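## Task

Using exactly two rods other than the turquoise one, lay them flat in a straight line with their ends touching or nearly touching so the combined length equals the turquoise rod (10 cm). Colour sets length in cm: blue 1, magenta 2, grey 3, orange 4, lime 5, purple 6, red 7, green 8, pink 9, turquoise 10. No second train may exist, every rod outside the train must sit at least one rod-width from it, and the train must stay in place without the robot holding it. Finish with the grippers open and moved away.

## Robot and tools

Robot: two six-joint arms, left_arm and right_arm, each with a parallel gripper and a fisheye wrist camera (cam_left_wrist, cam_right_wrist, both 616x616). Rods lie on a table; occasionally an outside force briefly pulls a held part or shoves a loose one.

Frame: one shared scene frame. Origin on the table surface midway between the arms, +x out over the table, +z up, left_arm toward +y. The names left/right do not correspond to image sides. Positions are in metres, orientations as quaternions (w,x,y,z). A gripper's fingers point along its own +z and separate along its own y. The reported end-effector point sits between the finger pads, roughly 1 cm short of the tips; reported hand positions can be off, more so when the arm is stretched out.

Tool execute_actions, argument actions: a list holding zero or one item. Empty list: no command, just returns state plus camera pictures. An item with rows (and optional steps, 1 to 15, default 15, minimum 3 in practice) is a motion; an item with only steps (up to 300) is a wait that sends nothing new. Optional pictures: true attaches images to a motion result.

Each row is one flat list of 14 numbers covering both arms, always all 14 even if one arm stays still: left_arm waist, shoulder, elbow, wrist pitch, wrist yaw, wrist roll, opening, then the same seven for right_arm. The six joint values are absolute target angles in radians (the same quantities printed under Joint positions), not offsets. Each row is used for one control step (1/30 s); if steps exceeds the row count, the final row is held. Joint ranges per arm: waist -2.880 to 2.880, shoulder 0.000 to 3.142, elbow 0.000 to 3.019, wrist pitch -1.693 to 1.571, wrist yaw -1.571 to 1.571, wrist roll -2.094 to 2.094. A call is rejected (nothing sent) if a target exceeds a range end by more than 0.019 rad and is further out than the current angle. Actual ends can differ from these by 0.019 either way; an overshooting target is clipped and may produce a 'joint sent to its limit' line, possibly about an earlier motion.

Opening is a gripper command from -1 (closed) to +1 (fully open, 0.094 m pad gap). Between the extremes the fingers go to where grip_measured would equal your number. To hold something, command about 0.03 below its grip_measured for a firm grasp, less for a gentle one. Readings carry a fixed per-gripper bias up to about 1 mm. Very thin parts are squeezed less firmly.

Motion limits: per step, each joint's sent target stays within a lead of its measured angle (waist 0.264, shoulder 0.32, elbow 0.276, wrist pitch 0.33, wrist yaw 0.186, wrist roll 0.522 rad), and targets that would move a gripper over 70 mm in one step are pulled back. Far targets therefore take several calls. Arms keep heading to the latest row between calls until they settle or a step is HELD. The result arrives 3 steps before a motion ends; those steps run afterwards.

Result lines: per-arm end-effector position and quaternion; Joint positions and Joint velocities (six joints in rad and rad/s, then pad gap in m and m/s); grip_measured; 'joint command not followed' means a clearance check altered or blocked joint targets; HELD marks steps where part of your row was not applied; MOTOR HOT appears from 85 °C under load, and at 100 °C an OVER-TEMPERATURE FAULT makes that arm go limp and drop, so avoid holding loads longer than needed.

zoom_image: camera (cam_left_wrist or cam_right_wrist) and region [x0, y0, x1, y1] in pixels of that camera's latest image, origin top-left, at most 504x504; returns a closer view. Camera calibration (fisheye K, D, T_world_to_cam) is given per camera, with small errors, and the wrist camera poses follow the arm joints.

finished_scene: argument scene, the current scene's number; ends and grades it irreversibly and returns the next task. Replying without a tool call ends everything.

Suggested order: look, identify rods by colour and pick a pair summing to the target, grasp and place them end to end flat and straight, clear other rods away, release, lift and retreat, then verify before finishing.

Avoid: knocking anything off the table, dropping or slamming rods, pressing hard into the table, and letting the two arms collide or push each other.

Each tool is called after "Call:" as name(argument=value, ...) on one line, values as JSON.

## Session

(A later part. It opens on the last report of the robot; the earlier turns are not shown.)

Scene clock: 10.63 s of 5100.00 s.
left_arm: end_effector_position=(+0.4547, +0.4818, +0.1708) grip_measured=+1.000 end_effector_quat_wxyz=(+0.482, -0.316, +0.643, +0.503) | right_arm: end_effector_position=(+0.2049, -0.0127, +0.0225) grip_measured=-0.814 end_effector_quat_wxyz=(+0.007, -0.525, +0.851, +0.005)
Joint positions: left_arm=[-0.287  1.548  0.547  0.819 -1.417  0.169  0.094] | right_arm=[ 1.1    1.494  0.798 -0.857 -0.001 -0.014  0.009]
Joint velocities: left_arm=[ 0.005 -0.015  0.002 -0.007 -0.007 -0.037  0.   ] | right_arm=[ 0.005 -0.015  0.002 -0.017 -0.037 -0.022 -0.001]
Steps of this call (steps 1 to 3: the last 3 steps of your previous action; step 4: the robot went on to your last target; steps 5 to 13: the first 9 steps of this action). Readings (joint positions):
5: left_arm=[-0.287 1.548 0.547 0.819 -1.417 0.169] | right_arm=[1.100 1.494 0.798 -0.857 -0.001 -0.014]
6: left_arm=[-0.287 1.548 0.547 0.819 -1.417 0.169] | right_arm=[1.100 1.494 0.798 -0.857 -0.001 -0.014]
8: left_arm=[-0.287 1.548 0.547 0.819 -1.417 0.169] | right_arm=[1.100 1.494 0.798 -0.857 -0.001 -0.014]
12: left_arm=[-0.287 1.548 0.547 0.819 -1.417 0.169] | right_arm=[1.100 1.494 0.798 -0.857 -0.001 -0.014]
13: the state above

Call:
execute_actions(actions=[{"rows":[[-0.287,1.548,0.547,0.819,-1.417,0.169,1,1.105,1.495,0.835,-0.865,0,0.0,-0.845],[-0.287,1.548,0.547,0.819,-1.417,0.169,1,1.105,1.49,0.845,-0.88,0,0.0,-0.845],[-0.287,1.548,0.547,0.819,-1.417,0.169,1,1.105,1.485,0.855,-0.895,0,0.0,-0.845],[-0.287,1.548,0.547,0.819,-1.417,0.169,1,1.11,1.48,0.865,-0.91,0,0.0,-0.845],[-0.287,1.548,0.547,0.819,-1.417,0.169,1,1.125,1.475,0.875,-0.925,0,0.01,-0.845],[-0.287,1.548,0.547,0.819,-1.417,0.169,1,1.14,1.475,0.885,-0.94,0,0.02,-0.845],[-0.287,1.548,0.547,0.819,-1.417,0.169,1,1.16,1.475,0.892,-0.955,0,0.03,-0.845],[-0.287,1.548,0.547,0.819,-1.417,0.169,1,1.18,1.475,0.892,-0.955,0,0.035,-0.845],[-0.287,1.548,0.547,0.819,-1.417,0.169,1,1.20,1.475,0.892,-0.955,0,0.035,-0.845],[-0.287,1.548,0.547,0.819,-1.417,0.169,1,1.22,1.475,0.892,-0.955,0,0.035,-0.845],[-0.287,1.548,0.547,0.819,-1.417,0.169,1,1.24,1.475,0.892,-0.955,0,0.035,-0.845],[-0.287,1.548,0.547,0.819,-1.417,0.169,1,1.255,1.475,0.892,-0.955,0,0.035,-0.845],[-0.287,1.548,0.547,0.819,-1.417,0.169,1,1.268,1.475,0.892,-0.955,0,0.035,-0.845],[-0.287,1.548,0.547,0.819,-1.417,0.169,1,1.277,1.475,0.892,-0.955,0,0.035,-0.845],[-0.287,1.548,0.547,0.819,-1.417,0.169,1,1.28,1.475,0.892,-0.955,0,0.035,-0.845]],"steps":15}])

Call:
execute_actions(actions=[{"steps":12}], pictures=true)

Call:
zoom_image(camera="cam_right_wrist", region=[250, 250, 370, 350])

Scene clock: 11.50 s of 5100.00 s.
left_arm: end_effector_position=(+0.4547, +0.4818, +0.1708) grip_measured=+1.000 end_effector_quat_wxyz=(+0.482, -0.316, +0.643, +0.503) | right_arm: end_effector_position=(+0.1762, +0.0126, +0.0447) grip_measured=-0.821 end_effector_quat_wxyz=(+0.003, -0.557, +0.831, +0.002)
Joint positions: left_arm=[-0.287  1.548  0.547  0.819 -1.417  0.169  0.094] | right_arm=[ 1.201  1.484  0.86  -0.939  0.     0.012  0.008]
Joint velocities: left_arm=[ 0.005 -0.015 -0.002  0.007 -0.022 -0.037  0.   ] | right_arm=[ 0.689 -0.044  0.012 -0.027 -0.051  0.051  0.   ]
Steps of this call (steps 1 to 3: the last 3 steps of your previous action; steps 4 to 14: the robot went on to your last target; steps 15 to 26: the first 12 steps of this action). Readings (joint positions):
15: left_arm=[-0.287 1.548 0.547 0.819 -1.417 0.169] | right_arm=[1.100 1.494 0.798 -0.857 -0.001 -0.014]
16: left_arm=[-0.287 1.548 0.547 0.819 -1.417 0.169] | right_arm=[1.100 1.494 0.798 -0.859 -0.001 -0.014]
18: left_arm=[-0.287 1.548 0.547 0.819 -1.417 0.169] | right_arm=[1.100 1.494 0.806 -0.877 -0.001 -0.014]
22: left_arm=[-0.287 1.548 0.547 0.819 -1.417 0.169] | right_arm=[1.121 1.492 0.841 -0.928 0.000 -0.000]
26: the state above

Scene clock: 11.90 s of 5100.00 s.
left_arm: end_effector_position=(+0.4547, +0.4818, +0.1708) grip_measured=+1.000 end_effector_quat_wxyz=(+0.482, -0.316, +0.643, +0.503) | right_arm: end_effector_position=(+0.1459, +0.0225, +0.0454) grip_measured=-0.821 end_effector_quat_wxyz=(+0.002, -0.590, +0.808, +0.002)
Joint positions: left_arm=[-0.287  1.548  0.547  0.819 -1.417  0.169  0.094] | right_arm=[ 1.287  1.483  0.861 -0.943 -0.     0.018  0.008]
Joint velocities: left_arm=[ 0.005  0.005  0.007 -0.007  0.022 -0.022  0.   ] | right_arm=[-0.015  0.005  0.012  0.007  0.007 -0.022 -0.001]
Kept back: nothing.
Steps of this call (steps 1 to 3: the last 3 steps of your previous action; steps 4 to 12: the robot went on to your last target). Readings (joint positions):
1: left_arm=[-0.287 1.548 0.547 0.819 -1.417 0.169] | right_arm=[1.225 1.483 0.861 -0.939 0.000 0.013]
2: left_arm=[-0.287 1.548 0.547 0.819 -1.417 0.169] | right_arm=[1.247 1.483 0.861 -0.940 0.000 0.014]
4: left_arm=[-0.287 1.548 0.547 0.819 -1.417 0.169] | right_arm=[1.278 1.483 0.861 -0.942 -0.000 0.015]
8: left_arm=[-0.287 1.548 0.547 0.819 -1.417 0.169] | right_arm=[1.287 1.483 0.861 -0.943 -0.000 0.017]
12: the state above
camera_calibration (this result's frames):
cam_right_wrist: T_world_to_cam=[[0.950412, -0.310867, 0.00886894, -0.130232], [-0.256579, -0.767686, 0.587219, 0.0325241], [-0.175738, -0.560375, -0.80938, 0.19872], [0, 0, 0, 1]] pos_world=[0.167042, 0.095841, 0.142896]

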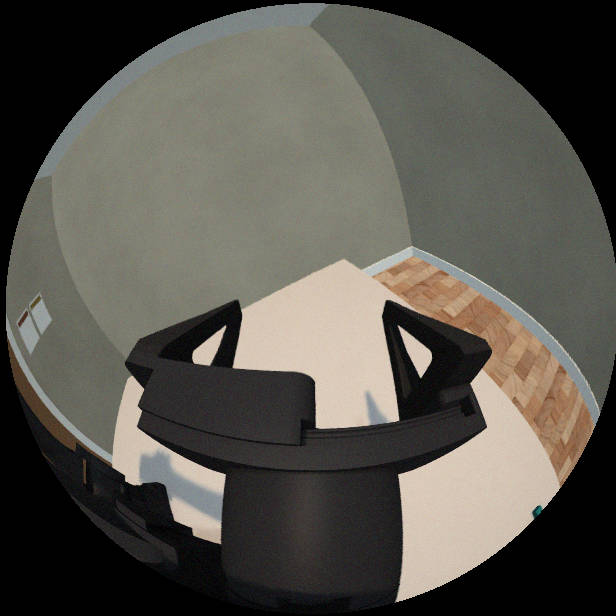

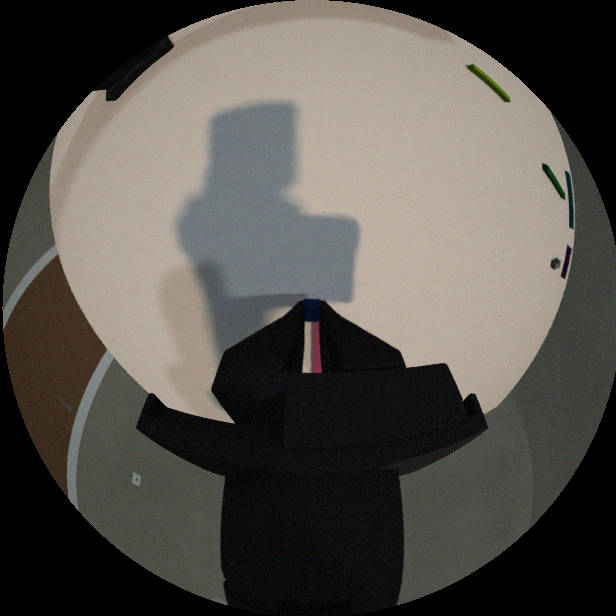

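Region (250, 250, 370, 350) of cam_right_wrist's 616x616 image, scaled by 4.200, with more detail than that image has.

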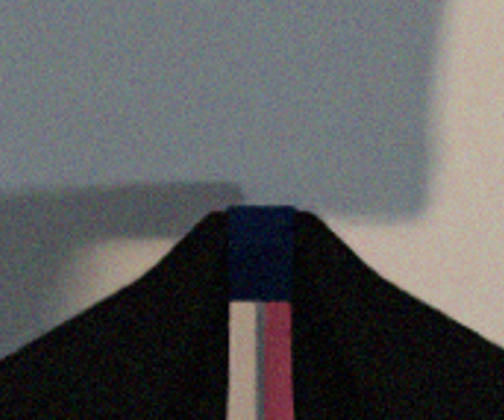

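Call:
execute_actions(actions=[{"rows":[[-0.287,1.548,0.547,0.819,-1.417,0.169,1,1.275,1.49,0.86,-0.93,0,0.01,-0.845],[-0.287,1.548,0.547,0.819,-1.417,0.169,1,1.27,1.494,0.856,-0.924,0,0.0,-0.845],[-0.287,1.548,0.547,0.819,-1.417,0.169,1,1.265,1.498,0.852,-0.918,0,0.0,-0.845],[-0.287,1.548,0.547,0.819,-1.417,0.169,1,1.262,1.501,0.848,-0.912,0,0.0,-0.845],[-0.287,1.548,0.547,0.819,-1.417,0.169,1,1.262,1.504,0.844,-0.906,0,0.0,-0.845],[-0.287,1.548,0.547,0.819,-1.417,0.169,1,1.262,1.507,0.841,-0.90,0,0.0,-0.845],[-0.287,1.548,0.547,0.819,-1.417,0.169,1,1.262,1.51,0.838,-0.894,0,0.0,-0.845],[-0.287,1.548,0.547,0.819,-1.417,0.169,1,1.262,1.513,0.835,-0.888,0,0.0,-0.845],[-0.287,1.548,0.547,0.819,-1.417,0.169,1,1.262,1.516,0.832,-0.883,0,0.0,-0.845]],"steps":15}])

Call:
execute_actions(actions=[{"steps":6}], pictures=true)

Call:
zoom_image(camera="cam_right_wrist", region=[260, 285, 368, 375])

Scene clock: 12.73 s of 5100.00 s.
left_arm: end_effector_position=(+0.4547, +0.4818, +0.1708) grip_measured=+1.000 end_effector_quat_wxyz=(+0.482, -0.316, +0.643, +0.503) | right_arm: end_effector_position=(+0.1500, +0.0178, +0.0306) grip_measured=-0.821 end_effector_quat_wxyz=(+0.002, -0.584, +0.812, +0.001)
Joint positions: left_arm=[-0.287  1.548  0.547  0.819 -1.417  0.169  0.094] | right_arm=[ 1.273  1.503  0.835 -0.899 -0.     0.017  0.008]
Joint velocities: left_arm=[-0.005 -0.005  0.007 -0.002  0.066 -0.037  0.   ] | right_arm=[-0.005  0.083 -0.051  0.022  0.007 -0.051 -0.002]
Steps of this call (steps 1 to 13: the robot went on to your last target; steps 14 to 25: the first 12 steps of this action). Readings (joint positions):
14: left_arm=[-0.287 1.548 0.547 0.819 -1.417 0.169] | right_arm=[1.287 1.483 0.861 -0.943 -0.000 0.019]
15: left_arm=[-0.287 1.548 0.547 0.819 -1.417 0.169] | right_arm=[1.287 1.483 0.861 -0.941 -0.000 0.019]
17: left_arm=[-0.287 1.548 0.547 0.819 -1.417 0.169] | right_arm=[1.284 1.483 0.859 -0.934 -0.000 0.018]
21: left_arm=[-0.287 1.548 0.547 0.819 -1.417 0.169] | right_arm=[1.275 1.489 0.846 -0.912 -0.000 0.017]
25: the state above

Scene clock: 12.93 s of 5100.00 s.
left_arm: end_effector_position=(+0.4547, +0.4818, +0.1708) grip_measured=+1.000 end_effector_quat_wxyz=(+0.482, -0.316, +0.643, +0.503) | right_arm: end_effector_position=(+0.1498, +0.0170, +0.0286) grip_measured=-0.821 end_effector_quat_wxyz=(+0.000, -0.584, +0.812, +0.000)
Joint positions: left_arm=[-0.287  1.548  0.547  0.819 -1.417  0.169  0.094] | right_arm=[ 1.273  1.507  0.833 -0.896 -0.     0.017  0.008]
Joint velocities: left_arm=[-0.015 -0.005 -0.012  0.007 -0.022 -0.051  0.   ] | right_arm=[-0.015 -0.005 -0.022  0.007 -0.051 -0.037 -0.   ]
Kept back: nothing.
Steps of this call (steps 1 to 3: the last 3 steps of your previous action; steps 4 to 6: the robot went on to your last target). Readings (joint positions):
1: left_arm=[-0.287 1.548 0.547 0.819 -1.417 0.169] | right_arm=[1.273 1.505 0.834 -0.898 -0.000 0.017]
2: left_arm=[-0.287 1.548 0.547 0.819 -1.417 0.169] | right_arm=[1.273 1.507 0.833 -0.898 -0.000 0.017]
4: left_arm=[-0.287 1.548 0.547 0.819 -1.417 0.169] | right_arm=[1.273 1.507 0.833 -0.898 -0.000 0.017]
6: the state above
camera_calibration (this result's frames):
cam_right_wrist: T_world_to_cam=[[0.946192, -0.32348, 0.00900805, -0.134618], [-0.265793, -0.760974, 0.591838, 0.0402158], [-0.184593, -0.562387, -0.806006, 0.183998], [0, 0, 0, 1]] pos_world=[0.172028, 0.0905351, 0.125715]

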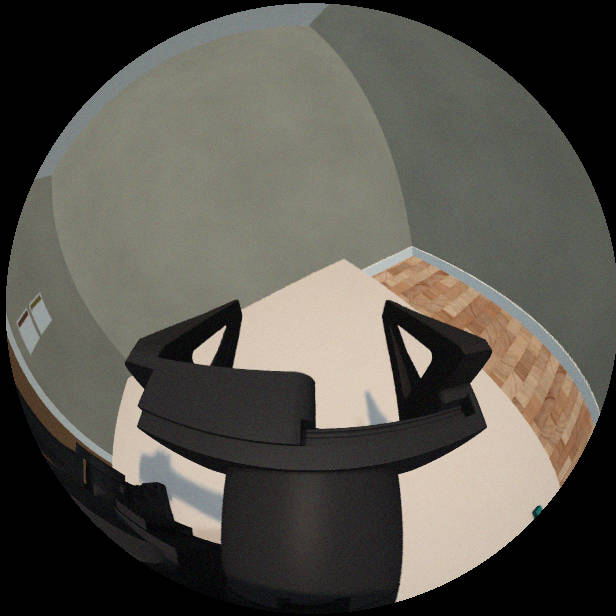

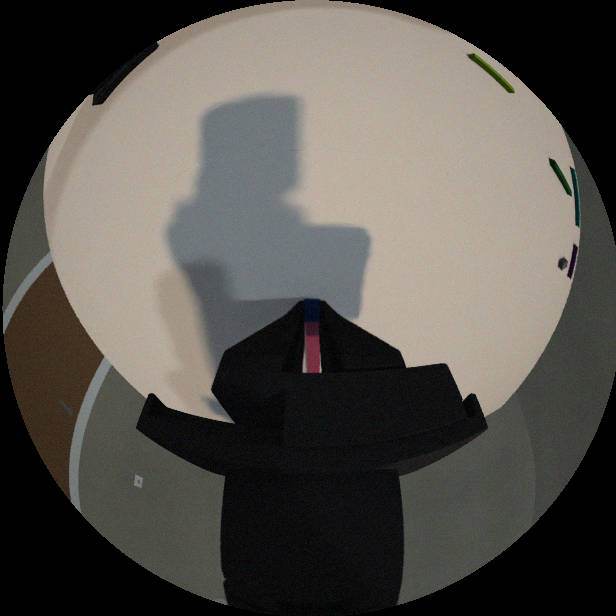

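Region (260, 285, 368, 375) of cam_right_wrist's 616x616 image, scaled by 4.667, with more detail than that image has.

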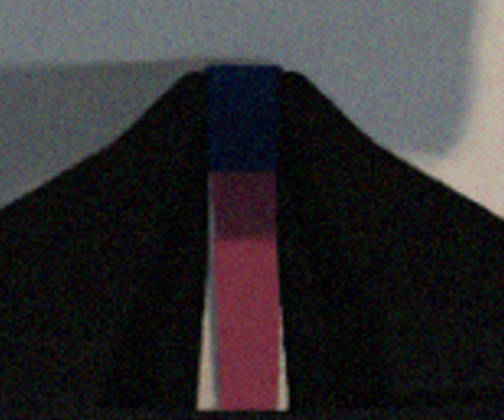

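Call:
execute_actions(actions=[{"rows":[[-0.287,1.548,0.547,0.819,-1.417,0.169,1,1.265,1.519,0.832,-0.881,0,0.01,-0.845],[-0.287,1.548,0.547,0.819,-1.417,0.169,1,1.265,1.522,0.832,-0.879,0,0.01,-0.845],[-0.287,1.548,0.547,0.819,-1.417,0.169,1,1.265,1.525,0.832,-0.877,0,0.01,-0.845],[-0.287,1.548,0.547,0.819,-1.417,0.169,1,1.265,1.528,0.832,-0.875,0,0.01,-0.845],[-0.287,1.548,0.547,0.819,-1.417,0.169,1,1.265,1.531,0.832,-0.873,0,0.01,-0.845]],"steps":15}], pictures=true)

Call:
zoom_image(camera="cam_right_wrist", region=[260, 285, 368, 375])

Scene clock: 13.50 s of 5100.00 s.
left_arm: end_effector_position=(+0.4547, +0.4818, +0.1708) grip_measured=+1.000 end_effector_quat_wxyz=(+0.482, -0.316, +0.643, +0.503) | right_arm: end_effector_position=(+0.1501, +0.0180, +0.0245) grip_measured=-0.821 end_effector_quat_wxyz=(-0.001, -0.584, +0.812, -0.000)
Joint positions: left_arm=[-0.287  1.548  0.547  0.819 -1.417  0.169  0.094] | right_arm=[ 1.273  1.519  0.833 -0.887 -0.     0.017  0.008]
Joint velocities: left_arm=[-0.005  0.005 -0.007 -0.017 -0.022 -0.037  0.   ] | right_arm=[-0.024 -0.005  0.017 -0.007 -0.037  0.007  0.   ]
Steps of this call (steps 1 to 5: the robot went on to your last target; steps 6 to 17: the first 12 steps of this action). Readings (joint positions):
6: left_arm=[-0.287 1.548 0.547 0.819 -1.417 0.169] | right_arm=[1.273 1.507 0.833 -0.896 -0.000 0.017]
7: left_arm=[-0.287 1.548 0.547 0.819 -1.417 0.169] | right_arm=[1.273 1.507 0.833 -0.895 -0.000 0.017]
9: left_arm=[-0.287 1.548 0.547 0.819 -1.417 0.169] | right_arm=[1.273 1.508 0.833 -0.892 -0.000 0.017]
13: left_arm=[-0.287 1.548 0.547 0.819 -1.417 0.169] | right_arm=[1.273 1.515 0.833 -0.887 -0.000 0.017]
17: the state above
camera_calibration (this result's frames):
cam_right_wrist: T_world_to_cam=[[0.946199, -0.323457, 0.00906941, -0.134558], [-0.265315, -0.759465, 0.593988, 0.0434083], [-0.185241, -0.564437, -0.804423, 0.181356], [0, 0, 0, 1]] pos_world=[0.17243, 0.0918073, 0.121323]

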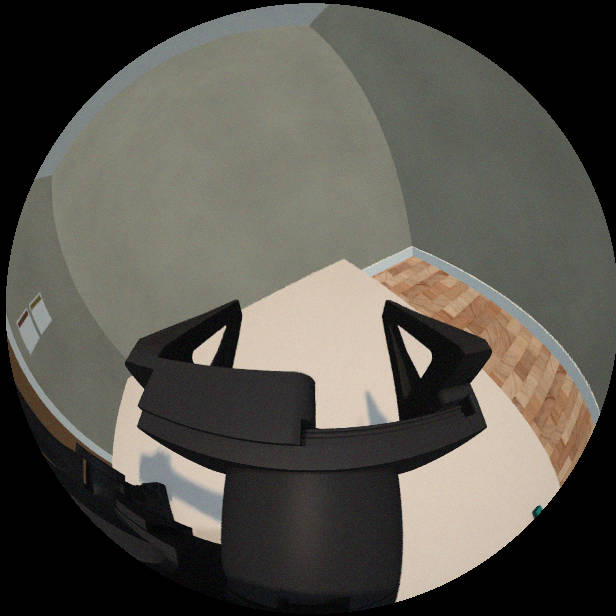

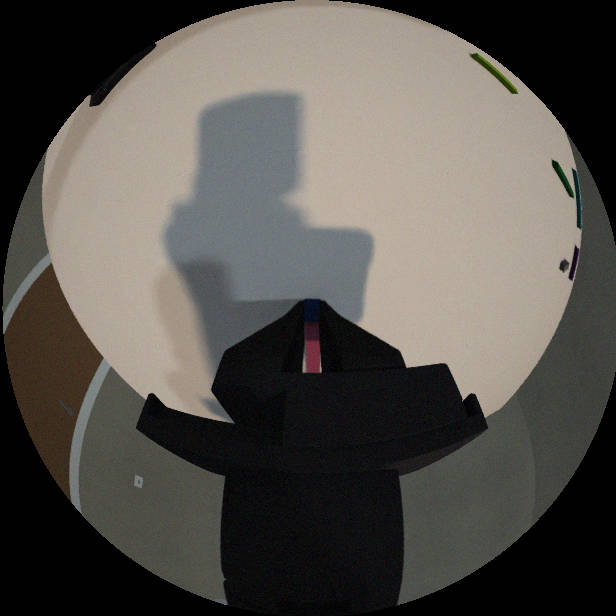

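Region (260, 285, 368, 375) of cam_right_wrist's 616x616 image, scaled by 4.667, with more detail than that image has.

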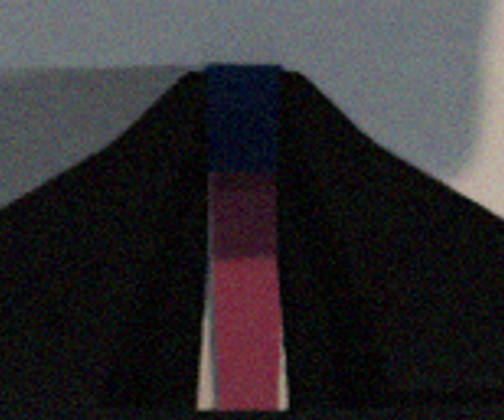

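Call:
execute_actions(actions=[{"rows":[[-0.287,1.548,0.547,0.819,-1.417,0.169,1,1.265,1.532,0.832,-0.89,0,0.01,-0.845],[-0.287,1.548,0.547,0.819,-1.417,0.169,1,1.265,1.533,0.832,-0.897,0,0.01,-0.845],[-0.287,1.548,0.547,0.819,-1.417,0.169,1,1.265,1.534,0.832,-0.902,0,0.01,-0.845],[-0.287,1.548,0.547,0.819,-1.417,0.169,1,1.265,1.534,0.832,-0.907,0,0.01,-0.845],[-0.287,1.548,0.547,0.819,-1.417,0.169,1,1.265,1.534,0.832,-0.912,0,0.01,-0.845]],"steps":15}], pictures=true)

Call:
zoom_image(camera="cam_right_wrist", region=[282, 290, 342, 340])

Scene clock: 14.07 s of 5100.00 s.
left_arm: end_effector_position=(+0.4547, +0.4818, +0.1708) grip_measured=+1.000 end_effector_quat_wxyz=(+0.482, -0.316, +0.643, +0.503) | right_arm: end_effector_position=(+0.1491, +0.0149, +0.0244) grip_measured=-0.821 end_effector_quat_wxyz=(-0.006, -0.584, +0.812, -0.004)
Joint positions: left_arm=[-0.287  1.548  0.547  0.819 -1.417  0.169  0.094] | right_arm=[ 1.273  1.519  0.833 -0.9   -0.     0.017  0.008]
Joint velocities: left_arm=[-0.005  0.005 -0.002 -0.002  0.022 -0.051  0.   ] | right_arm=[-0.015  0.005  0.002 -0.012 -0.022  0.022 -0.001]
Steps of this call (steps 1 to 3: the last 3 steps of your previous action; steps 4 to 5: the robot went on to your last target; steps 6 to 17: the first 12 steps of this action). Readings (joint positions):
6: left_arm=[-0.287 1.548 0.547 0.819 -1.417 0.169] | right_arm=[1.273 1.519 0.833 -0.887 -0.000 0.017]
7: left_arm=[-0.287 1.548 0.547 0.819 -1.417 0.169] | right_arm=[1.273 1.519 0.833 -0.887 -0.000 0.017]
9: left_arm=[-0.287 1.548 0.547 0.819 -1.417 0.169] | right_arm=[1.273 1.519 0.833 -0.889 -0.000 0.017]
13: left_arm=[-0.287 1.548 0.547 0.819 -1.417 0.169] | right_arm=[1.273 1.519 0.833 -0.899 -0.000 0.017]
17: the state above
camera_calibration (this result's frames):
cam_right_wrist: T_world_to_cam=[[0.946237, -0.323339, 0.00937523, -0.134646], [-0.262901, -0.751835, 0.604671, 0.0401368], [-0.188465, -0.574626, -0.79642, 0.179795], [0, 0, 0, 1]] pos_world=[0.171844, 0.0899547, 0.120185]

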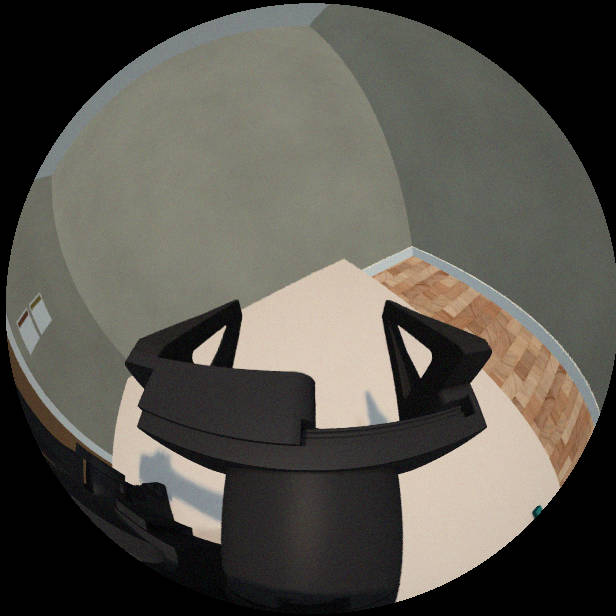

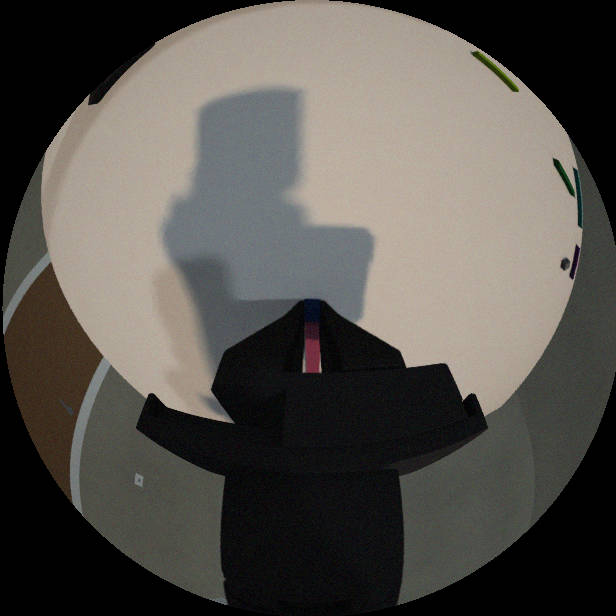

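Region (282, 290, 342, 340) of cam_right_wrist's 616x616 image, scaled by 8.400, with more detail than that image has.

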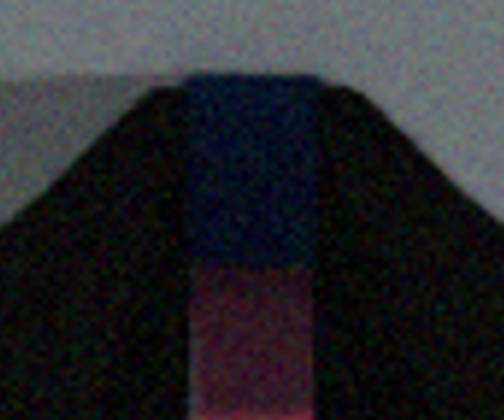

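Call:
execute_actions(actions=[{"rows":[[-0.287,1.548,0.547,0.819,-1.417,0.169,1,1.265,1.537,0.832,-0.916,0,0.01,-0.845],[-0.287,1.548,0.547,0.819,-1.417,0.169,1,1.265,1.54,0.832,-0.92,0,0.01,-0.845],[-0.287,1.548,0.547,0.819,-1.417,0.169,1,1.265,1.54,0.832,-0.92,0,0.01,-0.845],[-0.287,1.548,0.547,0.819,-1.417,0.169,1,1.265,1.54,0.832,-0.92,0,0.01,-0.845],[-0.287,1.548,0.547,0.819,-1.417,0.169,1,1.265,1.54,0.832,-0.92,0,0.01,-0.845],[-0.287,1.548,0.547,0.819,-1.417,0.169,1,1.265,1.53,0.832,-0.91,0,0.01,-0.82],[-0.287,1.548,0.547,0.819,-1.417,0.169,1,1.265,1.525,0.832,-0.91,0,0.01,-0.79],[-0.287,1.548,0.547,0.819,-1.417,0.169,1,1.265,1.525,0.832,-0.91,0,0.01,-0.74],[-0.287,1.548,0.547,0.819,-1.417,0.169,1,1.265,1.525,0.832,-0.91,0,0.01,-0.65],[-0.287,1.548,0.547,0.819,-1.417,0.169,1,1.265,1.525,0.832,-0.91,0,0.01,-0.5]],"steps":15}], pictures=true)

Call:
zoom_image(camera="cam_right_wrist", region=[260, 285, 368, 375])

Scene clock: 14.67 s of 5100.00 s.
left_arm: end_effector_position=(+0.4547, +0.4818, +0.1708) grip_measured=+1.000 end_effector_quat_wxyz=(+0.482, -0.316, +0.643, +0.503) | right_arm: end_effector_position=(+0.1484, +0.0127, +0.0226) grip_measured=-0.506 end_effector_quat_wxyz=(-0.011, -0.584, +0.812, -0.008)
Joint positions: left_arm=[-0.287  1.548  0.547  0.819 -1.417  0.169  0.094] | right_arm=[ 1.273  1.525  0.833 -0.907 -0.     0.017  0.023]
Joint velocities: left_arm=[ 0.005 -0.005  0.007 -0.007 -0.007 -0.066  0.   ] | right_arm=[-0.005 -0.015  0.002 -0.027  0.007 -0.081  0.009]
Steps of this call (steps 1 to 3: the last 3 steps of your previous action; steps 4 to 6: the robot went on to your last target; steps 7 to 18: the first 12 steps of this action). Readings (joint positions):
7: left_arm=[-0.287 1.548 0.547 0.819 -1.417 0.169] | right_arm=[1.273 1.520 0.833 -0.901 -0.000 0.017]
8: left_arm=[-0.287 1.548 0.547 0.819 -1.417 0.169] | right_arm=[1.273 1.520 0.833 -0.902 -0.000 0.017]
10: left_arm=[-0.287 1.548 0.547 0.819 -1.417 0.169] | right_arm=[1.273 1.523 0.833 -0.906 -0.000 0.017]
14: left_arm=[-0.287 1.548 0.547 0.819 -1.417 0.169] | right_arm=[1.273 1.525 0.833 -0.907 -0.000 0.017]
18: the state above
camera_calibration (this result's frames):
cam_right_wrist: T_world_to_cam=[[0.946273, -0.323225, 0.00966204, -0.134697], [-0.260586, -0.744518, 0.614645, 0.0386712], [-0.191475, -0.584139, -0.788745, 0.177357], [0, 0, 0, 1]] pos_world=[0.171496, 0.088855, 0.117422]

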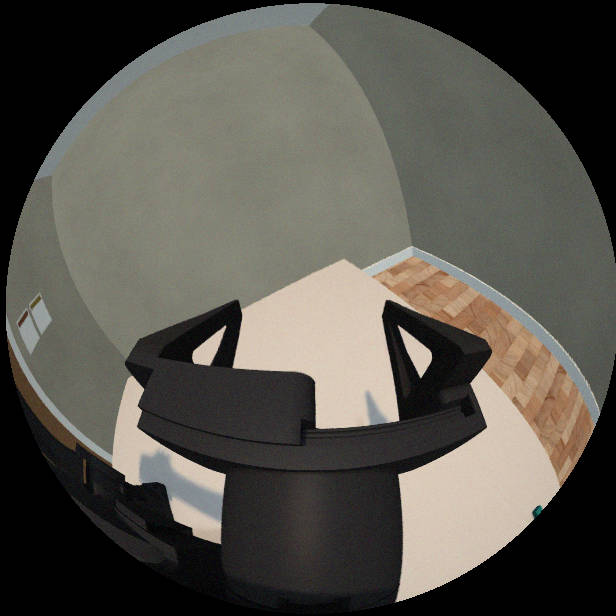

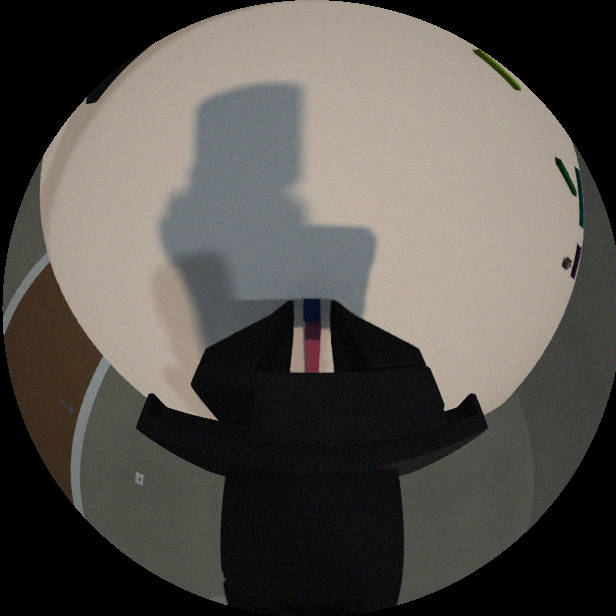

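Region (260, 285, 368, 375) of cam_right_wrist's 616x616 image, scaled by 4.667, with more detail than that image has.

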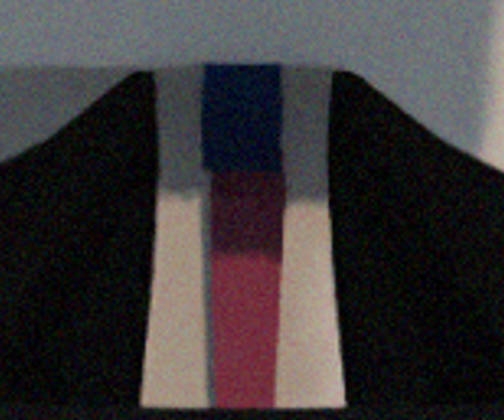

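Looks touching, ~1 mm offset. Lift away and check.

Call:
execute_actions(actions=[{"rows":[[-0.287,1.548,0.547,0.819,-1.417,0.169,1,1.265,1.51,0.85,-0.91,0,0.01,-0.3],[-0.287,1.548,0.547,0.819,-1.417,0.169,1,1.265,1.49,0.86,-0.92,0,0.01,0],[-0.287,1.548,0.547,0.819,-1.417,0.169,1,1.265,1.47,0.87,-0.94,0,0.01,0.3],[-0.287,1.548,0.547,0.819,-1.417,0.169,1,1.265,1.45,0.88,-0.96,0,0.01,0.6],[-0.287,1.548,0.547,0.819,-1.417,0.169,1,1.265,1.43,0.89,-0.99,0,0.01,1],[-0.287,1.548,0.547,0.819,-1.417,0.169,1,1.265,1.41,0.90,-1.02,0,0.01,1],[-0.287,1.548,0.547,0.819,-1.417,0.169,1,1.265,1.39,0.91,-1.05,0,0.01,1],[-0.287,1.548,0.547,0.819,-1.417,0.169,1,1.265,1.37,0.92,-1.08,0,0.01,1],[-0.287,1.548,0.547,0.819,-1.417,0.169,1,1.265,1.35,0.93,-1.11,0,0.01,1],[-0.287,1.548,0.547,0.819,-1.417,0.169,1,1.265,1.33,0.94,-1.14,0,0.01,1],[-0.287,1.548,0.547,0.819,-1.417,0.169,1,1.265,1.31,0.94,-1.17,0,0.01,1],[-0.287,1.548,0.547,0.819,-1.417,0.169,1,1.265,1.30,0.94,-1.19,0,0.01,1]],"steps":15}])

Call:
execute_actions(actions=[{"steps":10}], pictures=true)

Call:
zoom_image(camera="cam_right_wrist", region=[260, 210, 368, 330])

Scene clock: 15.40 s of 5100.00 s.
left_arm: end_effector_position=(+0.4547, +0.4818, +0.1708) grip_measured=+1.000 end_effector_quat_wxyz=(+0.482, -0.316, +0.643, +0.503) | right_arm: end_effector_position=(+0.1444, -0.0002, +0.1059) grip_measured=+1.000 end_effector_quat_wxyz=(+0.001, -0.584, +0.812, +0.001)
Joint positions: left_arm=[-0.287  1.548  0.547  0.819 -1.417  0.169  0.094] | right_arm=[ 1.273  1.337  0.896 -1.128 -0.     0.017  0.094]
Joint velocities: left_arm=[-0.005 -0.015 -0.007  0.002 -0.037  0.007  0.   ] | right_arm=[ 0.015 -0.708  0.252 -0.75  -0.051  0.007  0.   ]
Steps of this call (steps 1 to 3: the last 3 steps of your previous action; steps 4 to 10: the robot went on to your last target; steps 11 to 22: the first 12 steps of this action). Readings (joint positions):
11: left_arm=[-0.287 1.548 0.547 0.819 -1.417 0.169] | right_arm=[1.273 1.524 0.833 -0.907 -0.000 0.017]
12: left_arm=[-0.287 1.548 0.547 0.819 -1.417 0.169] | right_arm=[1.273 1.523 0.833 -0.907 -0.000 0.017]
14: left_arm=[-0.287 1.548 0.547 0.819 -1.417 0.169] | right_arm=[1.273 1.509 0.833 -0.922 -0.000 0.017]
18: left_arm=[-0.287 1.548 0.547 0.819 -1.417 0.169] | right_arm=[1.273 1.435 0.851 -1.016 -0.000 0.017]
22: the state above

Scene clock: 15.73 s of 5100.00 s.
left_arm: end_effector_position=(+0.4547, +0.4818, +0.1708) grip_measured=+1.000 end_effector_quat_wxyz=(+0.482, -0.316, +0.643, +0.503) | right_arm: end_effector_position=(+0.1430, -0.0046, +0.1277) grip_measured=+1.000 end_effector_quat_wxyz=(+0.007, -0.584, +0.812, +0.006)
Joint positions: left_arm=[-0.287  1.548  0.547  0.819 -1.417  0.169  0.094] | right_arm=[ 1.273  1.288  0.913 -1.178 -0.     0.017  0.094]
Joint velocities: left_arm=[ 0.005 -0.015  0.002 -0.007 -0.037  0.037  0.   ] | right_arm=[ 0.005  0.063  0.007 -0.002 -0.022  0.022  0.   ]
Kept back: nothing.
Steps of this call (steps 1 to 3: the last 3 steps of your previous action; steps 4 to 10: the robot went on to your last target). Readings (joint positions):
1: left_arm=[-0.287 1.548 0.547 0.819 -1.417 0.169] | right_arm=[1.273 1.314 0.904 -1.148 -0.000 0.017]
2: left_arm=[-0.287 1.548 0.547 0.819 -1.417 0.169] | right_arm=[1.273 1.296 0.909 -1.160 -0.000 0.017]
4: left_arm=[-0.287 1.548 0.547 0.819 -1.417 0.169] | right_arm=[1.273 1.277 0.913 -1.172 -0.000 0.017]
8: left_arm=[-0.287 1.548 0.547 0.819 -1.417 0.169] | right_arm=[1.273 1.283 0.913 -1.178 -0.000 0.017]
10: the state above
camera_calibration (this result's frames):
cam_right_wrist: T_world_to_cam=[[0.946145, -0.32363, 0.00859442, -0.135972], [-0.268955, -0.770967, 0.577298, -0.0344006], [-0.180205, -0.548519, -0.816488, 0.251201], [0, 0, 0, 1]] pos_world=[0.164665, 0.0672623, 0.226131]

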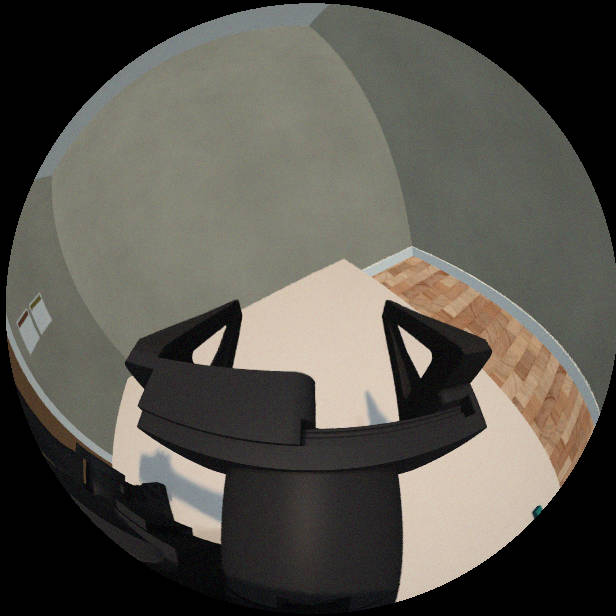

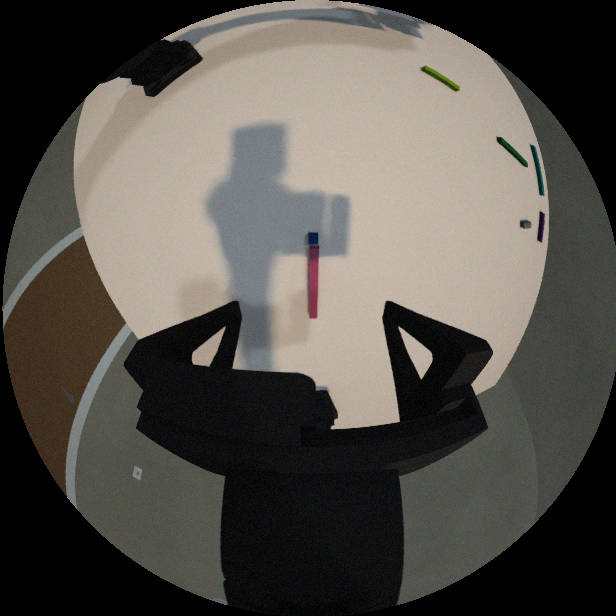

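Region (260, 210, 368, 330) of cam_right_wrist's 616x616 image, scaled by 4.200, with more detail than that image has; it fills the left 454 columns of this view, and the rest is white.

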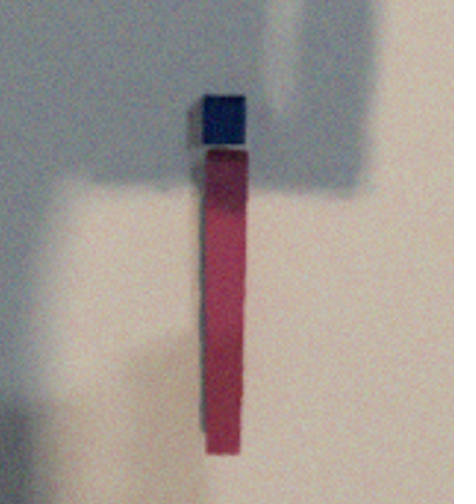

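Call:
execute_actions(actions=[{"rows":[[-0.287,1.548,0.547,0.819,-1.417,0.169,1,1.27,1.31,0.925,-1.16,0,0.017,0.6],[-0.287,1.548,0.547,0.819,-1.417,0.169,1,1.27,1.33,0.925,-1.14,0,0.017,0.2],[-0.287,1.548,0.547,0.819,-1.417,0.169,1,1.27,1.35,0.925,-1.12,0,0.017,-0.2],[-0.287,1.548,0.547,0.819,-1.417,0.169,1,1.27,1.37,0.925,-1.10,0,0.017,-0.6],[-0.287,1.548,0.547,0.819,-1.417,0.169,1,1.27,1.39,0.925,-1.08,0,0.017,-1],[-0.287,1.548,0.547,0.819,-1.417,0.169,1,1.27,1.41,0.925,-1.06,0,0.017,-1],[-0.287,1.548,0.547,0.819,-1.417,0.169,1,1.27,1.43,0.925,-1.04,0,0.017,-1],[-0.287,1.548,0.547,0.819,-1.417,0.169,1,1.27,1.45,0.925,-1.02,0,0.017,-1],[-0.287,1.548,0.547,0.819,-1.417,0.169,1,1.27,1.47,0.925,-1.0,0,0.017,-1],[-0.287,1.548,0.547,0.819,-1.417,0.169,1,1.27,1.485,0.925,-0.985,0,0.017,-1],[-0.287,1.548,0.547,0.819,-1.417,0.169,1,1.27,1.50,0.925,-0.97,0,0.017,-1],[-0.287,1.548,0.547,0.819,-1.417,0.169,1,1.27,1.51,0.925,-0.96,0,0.017,-1],[-0.287,1.548,0.547,0.819,-1.417,0.169,1,1.27,1.518,0.925,-0.95,0,0.017,-1],[-0.287,1.548,0.547,0.819,-1.417,0.169,1,1.27,1.523,0.925,-0.943,0,0.017,-1]],"steps":15}])

Call:
execute_actions(actions=[{"steps":12}])

Scene clock: 16.57 s of 5100.00 s.
left_arm: end_effector_position=(+0.4547, +0.4818, +0.1708) grip_measured=+1.000 end_effector_quat_wxyz=(+0.482, -0.316, +0.643, +0.503) | right_arm: end_effector_position=(+0.1542, +0.0308, +0.0615) grip_measured=-0.994 end_effector_quat_wxyz=(+0.001, -0.584, +0.812, +0.001)
Joint positions: left_arm=[-0.287  1.548  0.547  0.819 -1.417  0.169  0.094] | right_arm=[ 1.273  1.484  0.913 -0.999 -0.     0.017  0.   ]
Joint velocities: left_arm=[-0.015  0.005  0.017  0.022 -0.037 -0.037  0.   ] | right_arm=[-0.015  0.581 -0.002  0.403  0.037 -0.007  0.001]
Steps of this call (steps 1 to 13: the robot went on to your last target; steps 14 to 25: the first 12 steps of this action). Readings (joint positions):
14: left_arm=[-0.287 1.548 0.547 0.819 -1.417 0.169] | right_arm=[1.273 1.290 0.913 -1.178 -0.000 0.017]
15: left_arm=[-0.287 1.548 0.547 0.819 -1.417 0.169] | right_arm=[1.273 1.293 0.913 -1.173 -0.000 0.017]
17: left_arm=[-0.287 1.548 0.547 0.819 -1.417 0.169] | right_arm=[1.273 1.309 0.913 -1.148 -0.000 0.017]
21: left_arm=[-0.287 1.548 0.547 0.819 -1.417 0.169] | right_arm=[1.273 1.389 0.913 -1.071 -0.000 0.017]
25: the state above

Scene clock: 16.97 s of 5100.00 s.
left_arm: end_effector_position=(+0.4547, +0.4818, +0.1708) grip_measured=+1.000 end_effector_quat_wxyz=(+0.482, -0.316, +0.643, +0.503) | right_arm: end_effector_position=(+0.1562, +0.0374, +0.0450) grip_measured=-0.994 end_effector_quat_wxyz=(-0.001, -0.584, +0.812, -0.000)
Joint positions: left_arm=[-0.287  1.548  0.547  0.819 -1.417  0.169  0.094] | right_arm=[ 1.273  1.53   0.913 -0.956 -0.     0.017  0.   ]
Joint velocities: left_arm=[ 0.005  0.005 -0.007 -0.002 -0.051 -0.007  0.   ] | right_arm=[-0.005 -0.005 -0.037 -0.007 -0.095 -0.037 -0.001]
Kept back: nothing.
Steps of this call (steps 1 to 3: the last 3 steps of your previous action; steps 4 to 12: the robot went on to your last target). Readings (joint positions):
1: left_arm=[-0.287 1.548 0.547 0.819 -1.417 0.169] | right_arm=[1.273 1.502 0.913 -0.985 -0.000 0.017]
2: left_arm=[-0.287 1.548 0.547 0.819 -1.417 0.169] | right_arm=[1.273 1.515 0.913 -0.975 -0.000 0.017]
4: left_arm=[-0.287 1.548 0.547 0.819 -1.417 0.169] | right_arm=[1.273 1.530 0.913 -0.962 -0.000 0.017]
8: left_arm=[-0.287 1.548 0.547 0.819 -1.417 0.169] | right_arm=[1.273 1.530 0.913 -0.956 -0.000 0.017]
12: the state above

Call:
execute_actions(actions=[{"rows":[[-0.287,1.548,0.547,0.819,-1.417,0.169,1,1.27,1.536,0.91,-0.938,0,0.017,-1],[-0.287,1.548,0.547,0.819,-1.417,0.169,1,1.27,1.54,0.906,-0.931,0,0.017,-1],[-0.287,1.548,0.547,0.819,-1.417,0.169,1,1.27,1.544,0.902,-0.924,0,0.017,-1],[-0.287,1.548,0.547,0.819,-1.417,0.169,1,1.27,1.548,0.898,-0.917,0,0.017,-1],[-0.287,1.548,0.547,0.819,-1.417,0.169,1,1.27,1.552,0.895,-0.91,0,0.017,-1],[-0.287,1.548,0.547,0.819,-1.417,0.169,1,1.27,1.556,0.892,-0.903,0,0.017,-1],[-0.287,1.548,0.547,0.819,-1.417,0.169,1,1.27,1.56,0.889,-0.896,0,0.017,-1],[-0.287,1.548,0.547,0.819,-1.417,0.169,1,1.27,1.563,0.886,-0.89,0,0.017,-1],[-0.287,1.548,0.547,0.819,-1.417,0.169,1,1.27,1.566,0.883,-0.884,0,0.017,-1],[-0.287,1.548,0.547,0.819,-1.417,0.169,1,1.27,1.568,0.881,-0.88,0,0.017,-1]],"steps":15}])

Call:
execute_actions(actions=[{"steps":6}])

Scene clock: 17.67 s of 5100.00 s.
left_arm: end_effector_position=(+0.4547, +0.4818, +0.1708) grip_measured=+1.000 end_effector_quat_wxyz=(+0.482, -0.316, +0.643, +0.503) | right_arm: end_effector_position=(+0.1559, +0.0363, +0.0278) grip_measured=-0.994 end_effector_quat_wxyz=(+0.002, -0.584, +0.812, +0.002)
Joint positions: left_arm=[-0.287  1.548  0.547  0.819 -1.417  0.169  0.094] | right_arm=[ 1.273  1.554  0.885 -0.897 -0.     0.017  0.   ]
Joint velocities: left_arm=[-0.005 -0.015  0.002  0.002  0.022  0.051  0.   ] | right_arm=[-0.015  0.093 -0.056  0.032 -0.095 -0.066  0.001]
Steps of this call (steps 1 to 9: the robot went on to your last target; steps 10 to 21: the first 12 steps of this action). Readings (joint positions):
10: left_arm=[-0.287 1.548 0.547 0.819 -1.417 0.169] | right_arm=[1.273 1.530 0.913 -0.955 -0.000 0.017]
11: left_arm=[-0.287 1.548 0.547 0.819 -1.417 0.169] | right_arm=[1.273 1.530 0.913 -0.952 -0.000 0.017]
13: left_arm=[-0.287 1.548 0.547 0.819 -1.417 0.169] | right_arm=[1.273 1.530 0.909 -0.941 -0.000 0.017]
17: left_arm=[-0.287 1.548 0.547 0.819 -1.417 0.169] | right_arm=[1.273 1.537 0.897 -0.915 -0.000 0.017]
21: the state above

Scene clock: 17.87 s of 5100.00 s.
left_arm: end_effector_position=(+0.4547, +0.4818, +0.1708) grip_measured=+1.000 end_effector_quat_wxyz=(+0.482, -0.316, +0.643, +0.503) | right_arm: end_effector_position=(+0.1555, +0.0350, +0.0248) grip_measured=-0.994 end_effector_quat_wxyz=(-0.000, -0.584, +0.812, +0.000)
Joint positions: left_arm=[-0.287  1.548  0.547  0.819 -1.417  0.169  0.094] | right_arm=[ 1.273  1.559  0.882 -0.894 -0.     0.017  0.   ]
Joint velocities: left_arm=[-0.015 -0.005 -0.012 -0.022  0.037 -0.066  0.   ] | right_arm=[-0.015 -0.005  0.002  0.012 -0.037 -0.037 -0.   ]
Kept back: nothing.
Steps of this call (steps 1 to 3: the last 3 steps of your previous action; steps 4 to 6: the robot went on to your last target). Readings (joint positions):
1: left_arm=[-0.287 1.548 0.547 0.819 -1.417 0.169] | right_arm=[1.273 1.556 0.884 -0.896 -0.000 0.017]
2: left_arm=[-0.287 1.548 0.547 0.819 -1.417 0.169] | right_arm=[1.273 1.558 0.883 -0.895 -0.000 0.017]
4: left_arm=[-0.287 1.548 0.547 0.819 -1.417 0.169] | right_arm=[1.273 1.559 0.882 -0.895 -0.000 0.017]
6: the state above

Call:
execute_actions(actions=[{"rows":[[-0.287,1.548,0.547,0.819,-1.417,0.169,1,1.27,1.568,0.881,-0.905,0,0.017,-1],[-0.287,1.548,0.547,0.819,-1.417,0.169,1,1.27,1.568,0.881,-0.913,0,0.017,-1],[-0.287,1.548,0.547,0.819,-1.417,0.169,1,1.27,1.568,0.881,-0.921,0,0.017,-1],[-0.287,1.548,0.547,0.819,-1.417,0.169,1,1.27,1.568,0.881,-0.929,0,0.017,-1],[-0.287,1.548,0.547,0.819,-1.417,0.169,1,1.27,1.568,0.881,-0.937,0,0.017,-1],[-0.287,1.548,0.547,0.819,-1.417,0.169,1,1.27,1.568,0.881,-0.944,0,0.017,-1],[-0.287,1.548,0.547,0.819,-1.417,0.169,1,1.27,1.568,0.881,-0.951,0,0.017,-1],[-0.287,1.548,0.547,0.819,-1.417,0.169,1,1.27,1.568,0.881,-0.958,0,0.017,-1],[-0.287,1.548,0.547,0.819,-1.417,0.169,1,1.27,1.568,0.881,-0.964,0,0.017,-1],[-0.287,1.548,0.547,0.819,-1.417,0.169,1,1.27,1.568,0.881,-0.97,0,0.017,-1],[-0.287,1.548,0.547,0.819,-1.417,0.169,1,1.27,1.568,0.881,-0.976,0,0.017,-1],[-0.287,1.548,0.547,0.819,-1.417,0.169,1,1.27,1.568,0.881,-0.981,0,0.017,-1],[-0.287,1.548,0.547,0.819,-1.417,0.169,1,1.27,1.568,0.881,-0.985,0,0.017,-1]],"steps":15}])

Call:
execute_actions(actions=[{"steps":8}])

Call:
execute_actions(actions=[{"rows":[[-0.287,1.548,0.547,0.819,-1.417,0.169,1,1.27,1.56,0.89,-0.95,0,0.017,-1],[-0.287,1.548,0.547,0.819,-1.417,0.169,1,1.27,1.55,0.91,-0.94,0,0.017,-1],[-0.287,1.548,0.547,0.819,-1.417,0.169,1,1.27,1.54,0.925,-0.935,0,0.017,-1],[-0.287,1.548,0.547,0.819,-1.417,0.169,1,1.27,1.52,0.935,-0.94,0,0.017,-1],[-0.287,1.548,0.547,0.819,-1.417,0.169,1,1.27,1.50,0.94,-0.96,0,0.017,-1],[-0.287,1.548,0.547,0.819,-1.417,0.169,1,1.27,1.475,0.94,-0.99,0,0.017,-0.6],[-0.287,1.548,0.547,0.819,-1.417,0.169,1,1.27,1.45,0.94,-1.02,0,0.017,-0.2],[-0.287,1.548,0.547,0.819,-1.417,0.169,1,1.27,1.425,0.94,-1.05,0,0.017,0.2],[-0.287,1.548,0.547,0.819,-1.417,0.169,1,1.27,1.40,0.94,-1.08,0,0.017,0.6],[-0.287,1.548,0.547,0.819,-1.417,0.169,1,1.27,1.375,0.94,-1.11,0,0.017,1],[-0.287,1.548,0.547,0.819,-1.417,0.169,1,1.27,1.35,0.94,-1.14,0,0.017,1],[-0.287,1.548,0.547,0.819,-1.417,0.169,1,1.27,1.33,0.94,-1.16,0,0.017,1],[-0.287,1.548,0.547,0.819,-1.417,0.169,1,1.27,1.315,0.94,-1.18,0,0.017,1],[-0.287,1.548,0.547,0.819,-1.417,0.169,1,1.27,1.305,0.94,-1.19,0,0.017,1]],"steps":15}])

Call:
execute_actions(actions=[{"steps":12}], pictures=true)

Call:
zoom_image(camera="cam_right_wrist", region=[260, 210, 368, 330])

Scene clock: 19.00 s of 5100.00 s.
left_arm: end_effector_position=(+0.4547, +0.4818, +0.1708) grip_measured=+1.000 end_effector_quat_wxyz=(+0.482, -0.316, +0.643, +0.503) | right_arm: end_effector_position=(+0.1507, +0.0199, +0.0253) grip_measured=-0.994 end_effector_quat_wxyz=(-0.026, -0.584, +0.811, -0.019)
Joint positions: left_arm=[-0.287  1.548  0.547  0.819 -1.417  0.169  0.094] | right_arm=[ 1.273  1.559  0.882 -0.958 -0.     0.017  0.   ]
Joint velocities: left_arm=[-0.005 -0.005 -0.012 -0.017  0.051  0.022  0.   ] | right_arm=[ 0.005  0.005  0.002 -0.164 -0.007 -0.037 -0.002]
Steps of this call (steps 1 to 15: the robot went on to your last target; steps 16 to 22: nothing new was sent; steps 23 to 34: the first 12 steps of this action). Readings (joint positions):
23: left_arm=[-0.287 1.548 0.547 0.819 -1.417 0.169] | right_arm=[1.273 1.559 0.882 -0.894 -0.000 0.017]
24: left_arm=[-0.287 1.548 0.547 0.819 -1.417 0.169] | right_arm=[1.273 1.559 0.882 -0.895 -0.000 0.017]
26: left_arm=[-0.287 1.548 0.547 0.819 -1.417 0.169] | right_arm=[1.273 1.559 0.882 -0.904 -0.000 0.017]
30: left_arm=[-0.287 1.548 0.547 0.819 -1.417 0.169] | right_arm=[1.273 1.559 0.882 -0.933 -0.000 0.017]
34: the state above

Scene clock: 19.27 s of 5100.00 s.
left_arm: end_effector_position=(+0.4547, +0.4818, +0.1708) grip_measured=+1.000 end_effector_quat_wxyz=(+0.482, -0.316, +0.643, +0.503) | right_arm: end_effector_position=(+0.1496, +0.0164, +0.0256) grip_measured=-0.994 end_effector_quat_wxyz=(-0.032, -0.584, +0.811, -0.024)
Joint positions: left_arm=[-0.287  1.548  0.547  0.819 -1.417  0.169  0.094] | right_arm=[ 1.273  1.559  0.882 -0.973 -0.     0.017  0.   ]
Joint velocities: left_arm=[-0.005 -0.005  0.017 -0.002  0.051 -0.007  0.   ] | right_arm=[ 0.005 -0.005 -0.002 -0.012 -0.066 -0.007 -0.001]
Kept back: nothing.
Steps of this call (steps 1 to 3: the last 3 steps of your previous action; steps 4 to 8: the robot went on to your last target). Readings (joint positions):
1: left_arm=[-0.287 1.548 0.547 0.819 -1.417 0.169] | right_arm=[1.273 1.559 0.882 -0.964 -0.000 0.017]
2: left_arm=[-0.287 1.548 0.547 0.819 -1.417 0.169] | right_arm=[1.273 1.559 0.882 -0.968 -0.000 0.017]
4: left_arm=[-0.287 1.548 0.547 0.819 -1.417 0.169] | right_arm=[1.273 1.559 0.882 -0.972 -0.000 0.017]
8: the state above

Scene clock: 19.67 s of 5100.00 s.
left_arm: end_effector_position=(+0.4547, +0.4818, +0.1708) grip_measured=+1.000 end_effector_quat_wxyz=(+0.482, -0.316, +0.643, +0.503) | right_arm: end_effector_position=(+0.1464, +0.0062, +0.0897) grip_measured=+0.908 end_effector_quat_wxyz=(-0.007, -0.584, +0.812, -0.005)
Joint positions: left_arm=[-0.287  1.548  0.547  0.819 -1.417  0.169  0.094] | right_arm=[ 1.273  1.388  0.899 -1.098 -0.     0.017  0.09 ]
Joint velocities: left_arm=[-0.005 -0.015 -0.002 -0.017 -0.037  0.051  0.   ] | right_arm=[ 0.024 -0.943  0.017 -0.764  0.037 -0.007  0.187]
Steps of this call (steps 1 to 12: the first 12 steps of this action). Readings (joint positions):
1: left_arm=[-0.287 1.548 0.547 0.819 -1.417 0.169] | right_arm=[1.273 1.559 0.882 -0.972 -0.000 0.017]
2: left_arm=[-0.287 1.548 0.547 0.819 -1.417 0.169] | right_arm=[1.273 1.559 0.882 -0.967 -0.000 0.017]
4: left_arm=[-0.287 1.548 0.547 0.819 -1.417 0.169] | right_arm=[1.273 1.557 0.883 -0.957 -0.000 0.017]
8: left_arm=[-0.287 1.548 0.547 0.819 -1.417 0.169] | right_arm=[1.273 1.507 0.893 -0.992 -0.000 0.017]
12: the state above

Scene clock: 20.07 s of 5100.00 s.
left_arm: end_effector_position=(+0.4547, +0.4818, +0.1708) grip_measured=+1.000 end_effector_quat_wxyz=(+0.482, -0.316, +0.643, +0.503) | right_arm: end_effector_position=(+0.1423, -0.0066, +0.1238) grip_measured=+1.000 end_effector_quat_wxyz=(+0.003, -0.584, +0.812, +0.002)
Joint positions: left_arm=[-0.287  1.548  0.547  0.819 -1.417  0.169  0.094] | right_arm=[ 1.273  1.294  0.908 -1.178 -0.     0.017  0.094]
Joint velocities: left_arm=[ 0.005 -0.005 -0.017  0.007 -0.051 -0.095  0.   ] | right_arm=[-0.015  0.044  0.002  0.012  0.037  0.037  0.   ]
Kept back: nothing.
Steps of this call (steps 1 to 3: the last 3 steps of your previous action; steps 4 to 12: the robot went on to your last target). Readings (joint positions):
1: left_arm=[-0.287 1.548 0.547 0.819 -1.417 0.169] | right_arm=[1.273 1.357 0.900 -1.123 -0.000 0.017]
2: left_arm=[-0.287 1.548 0.547 0.819 -1.417 0.169] | right_arm=[1.273 1.329 0.902 -1.144 -0.000 0.017]
4: left_arm=[-0.287 1.548 0.547 0.819 -1.417 0.169] | right_arm=[1.273 1.291 0.905 -1.168 -0.000 0.017]
8: left_arm=[-0.287 1.548 0.547 0.819 -1.417 0.169] | right_arm=[1.273 1.282 0.908 -1.177 -0.000 0.017]
12: the state above
camera_calibration (this result's frames):
cam_right_wrist: T_world_to_cam=[[0.946175, -0.323535, 0.00885877, -0.136024], [-0.266945, -0.764617, 0.586601, -0.0352848], [-0.183012, -0.557392, -0.809828, 0.246359], [0, 0, 0, 1]] pos_world=[0.16437, 0.0663305, 0.221411]

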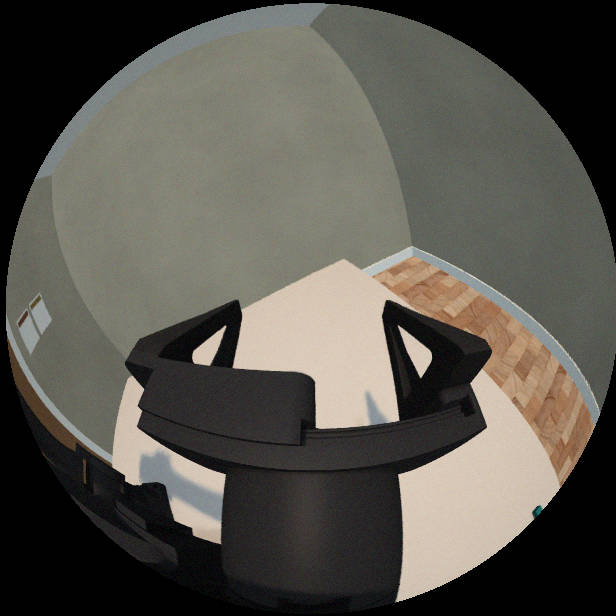

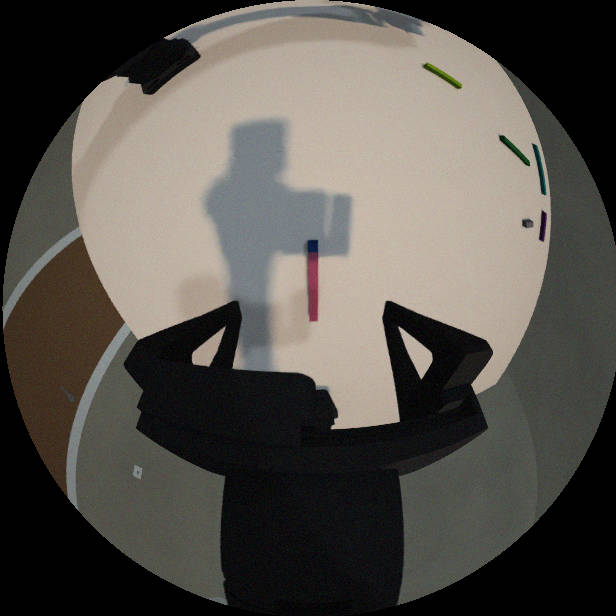

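Region (260, 210, 368, 330) of cam_right_wrist's 616x616 image, scaled by 4.200, with more detail than that image has; it fills the left 454 columns of this view, and the rest is white.

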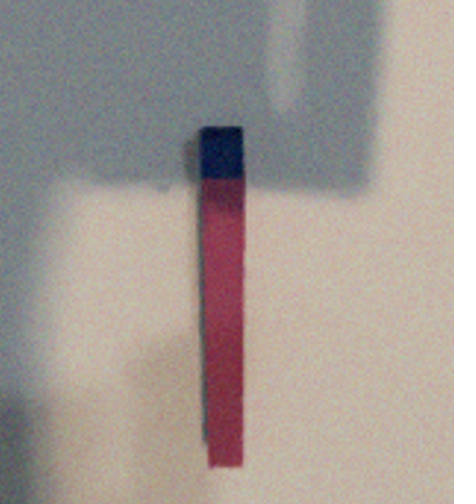

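Call:
finished_scene(scene=1)

The scene is finished: the task was done.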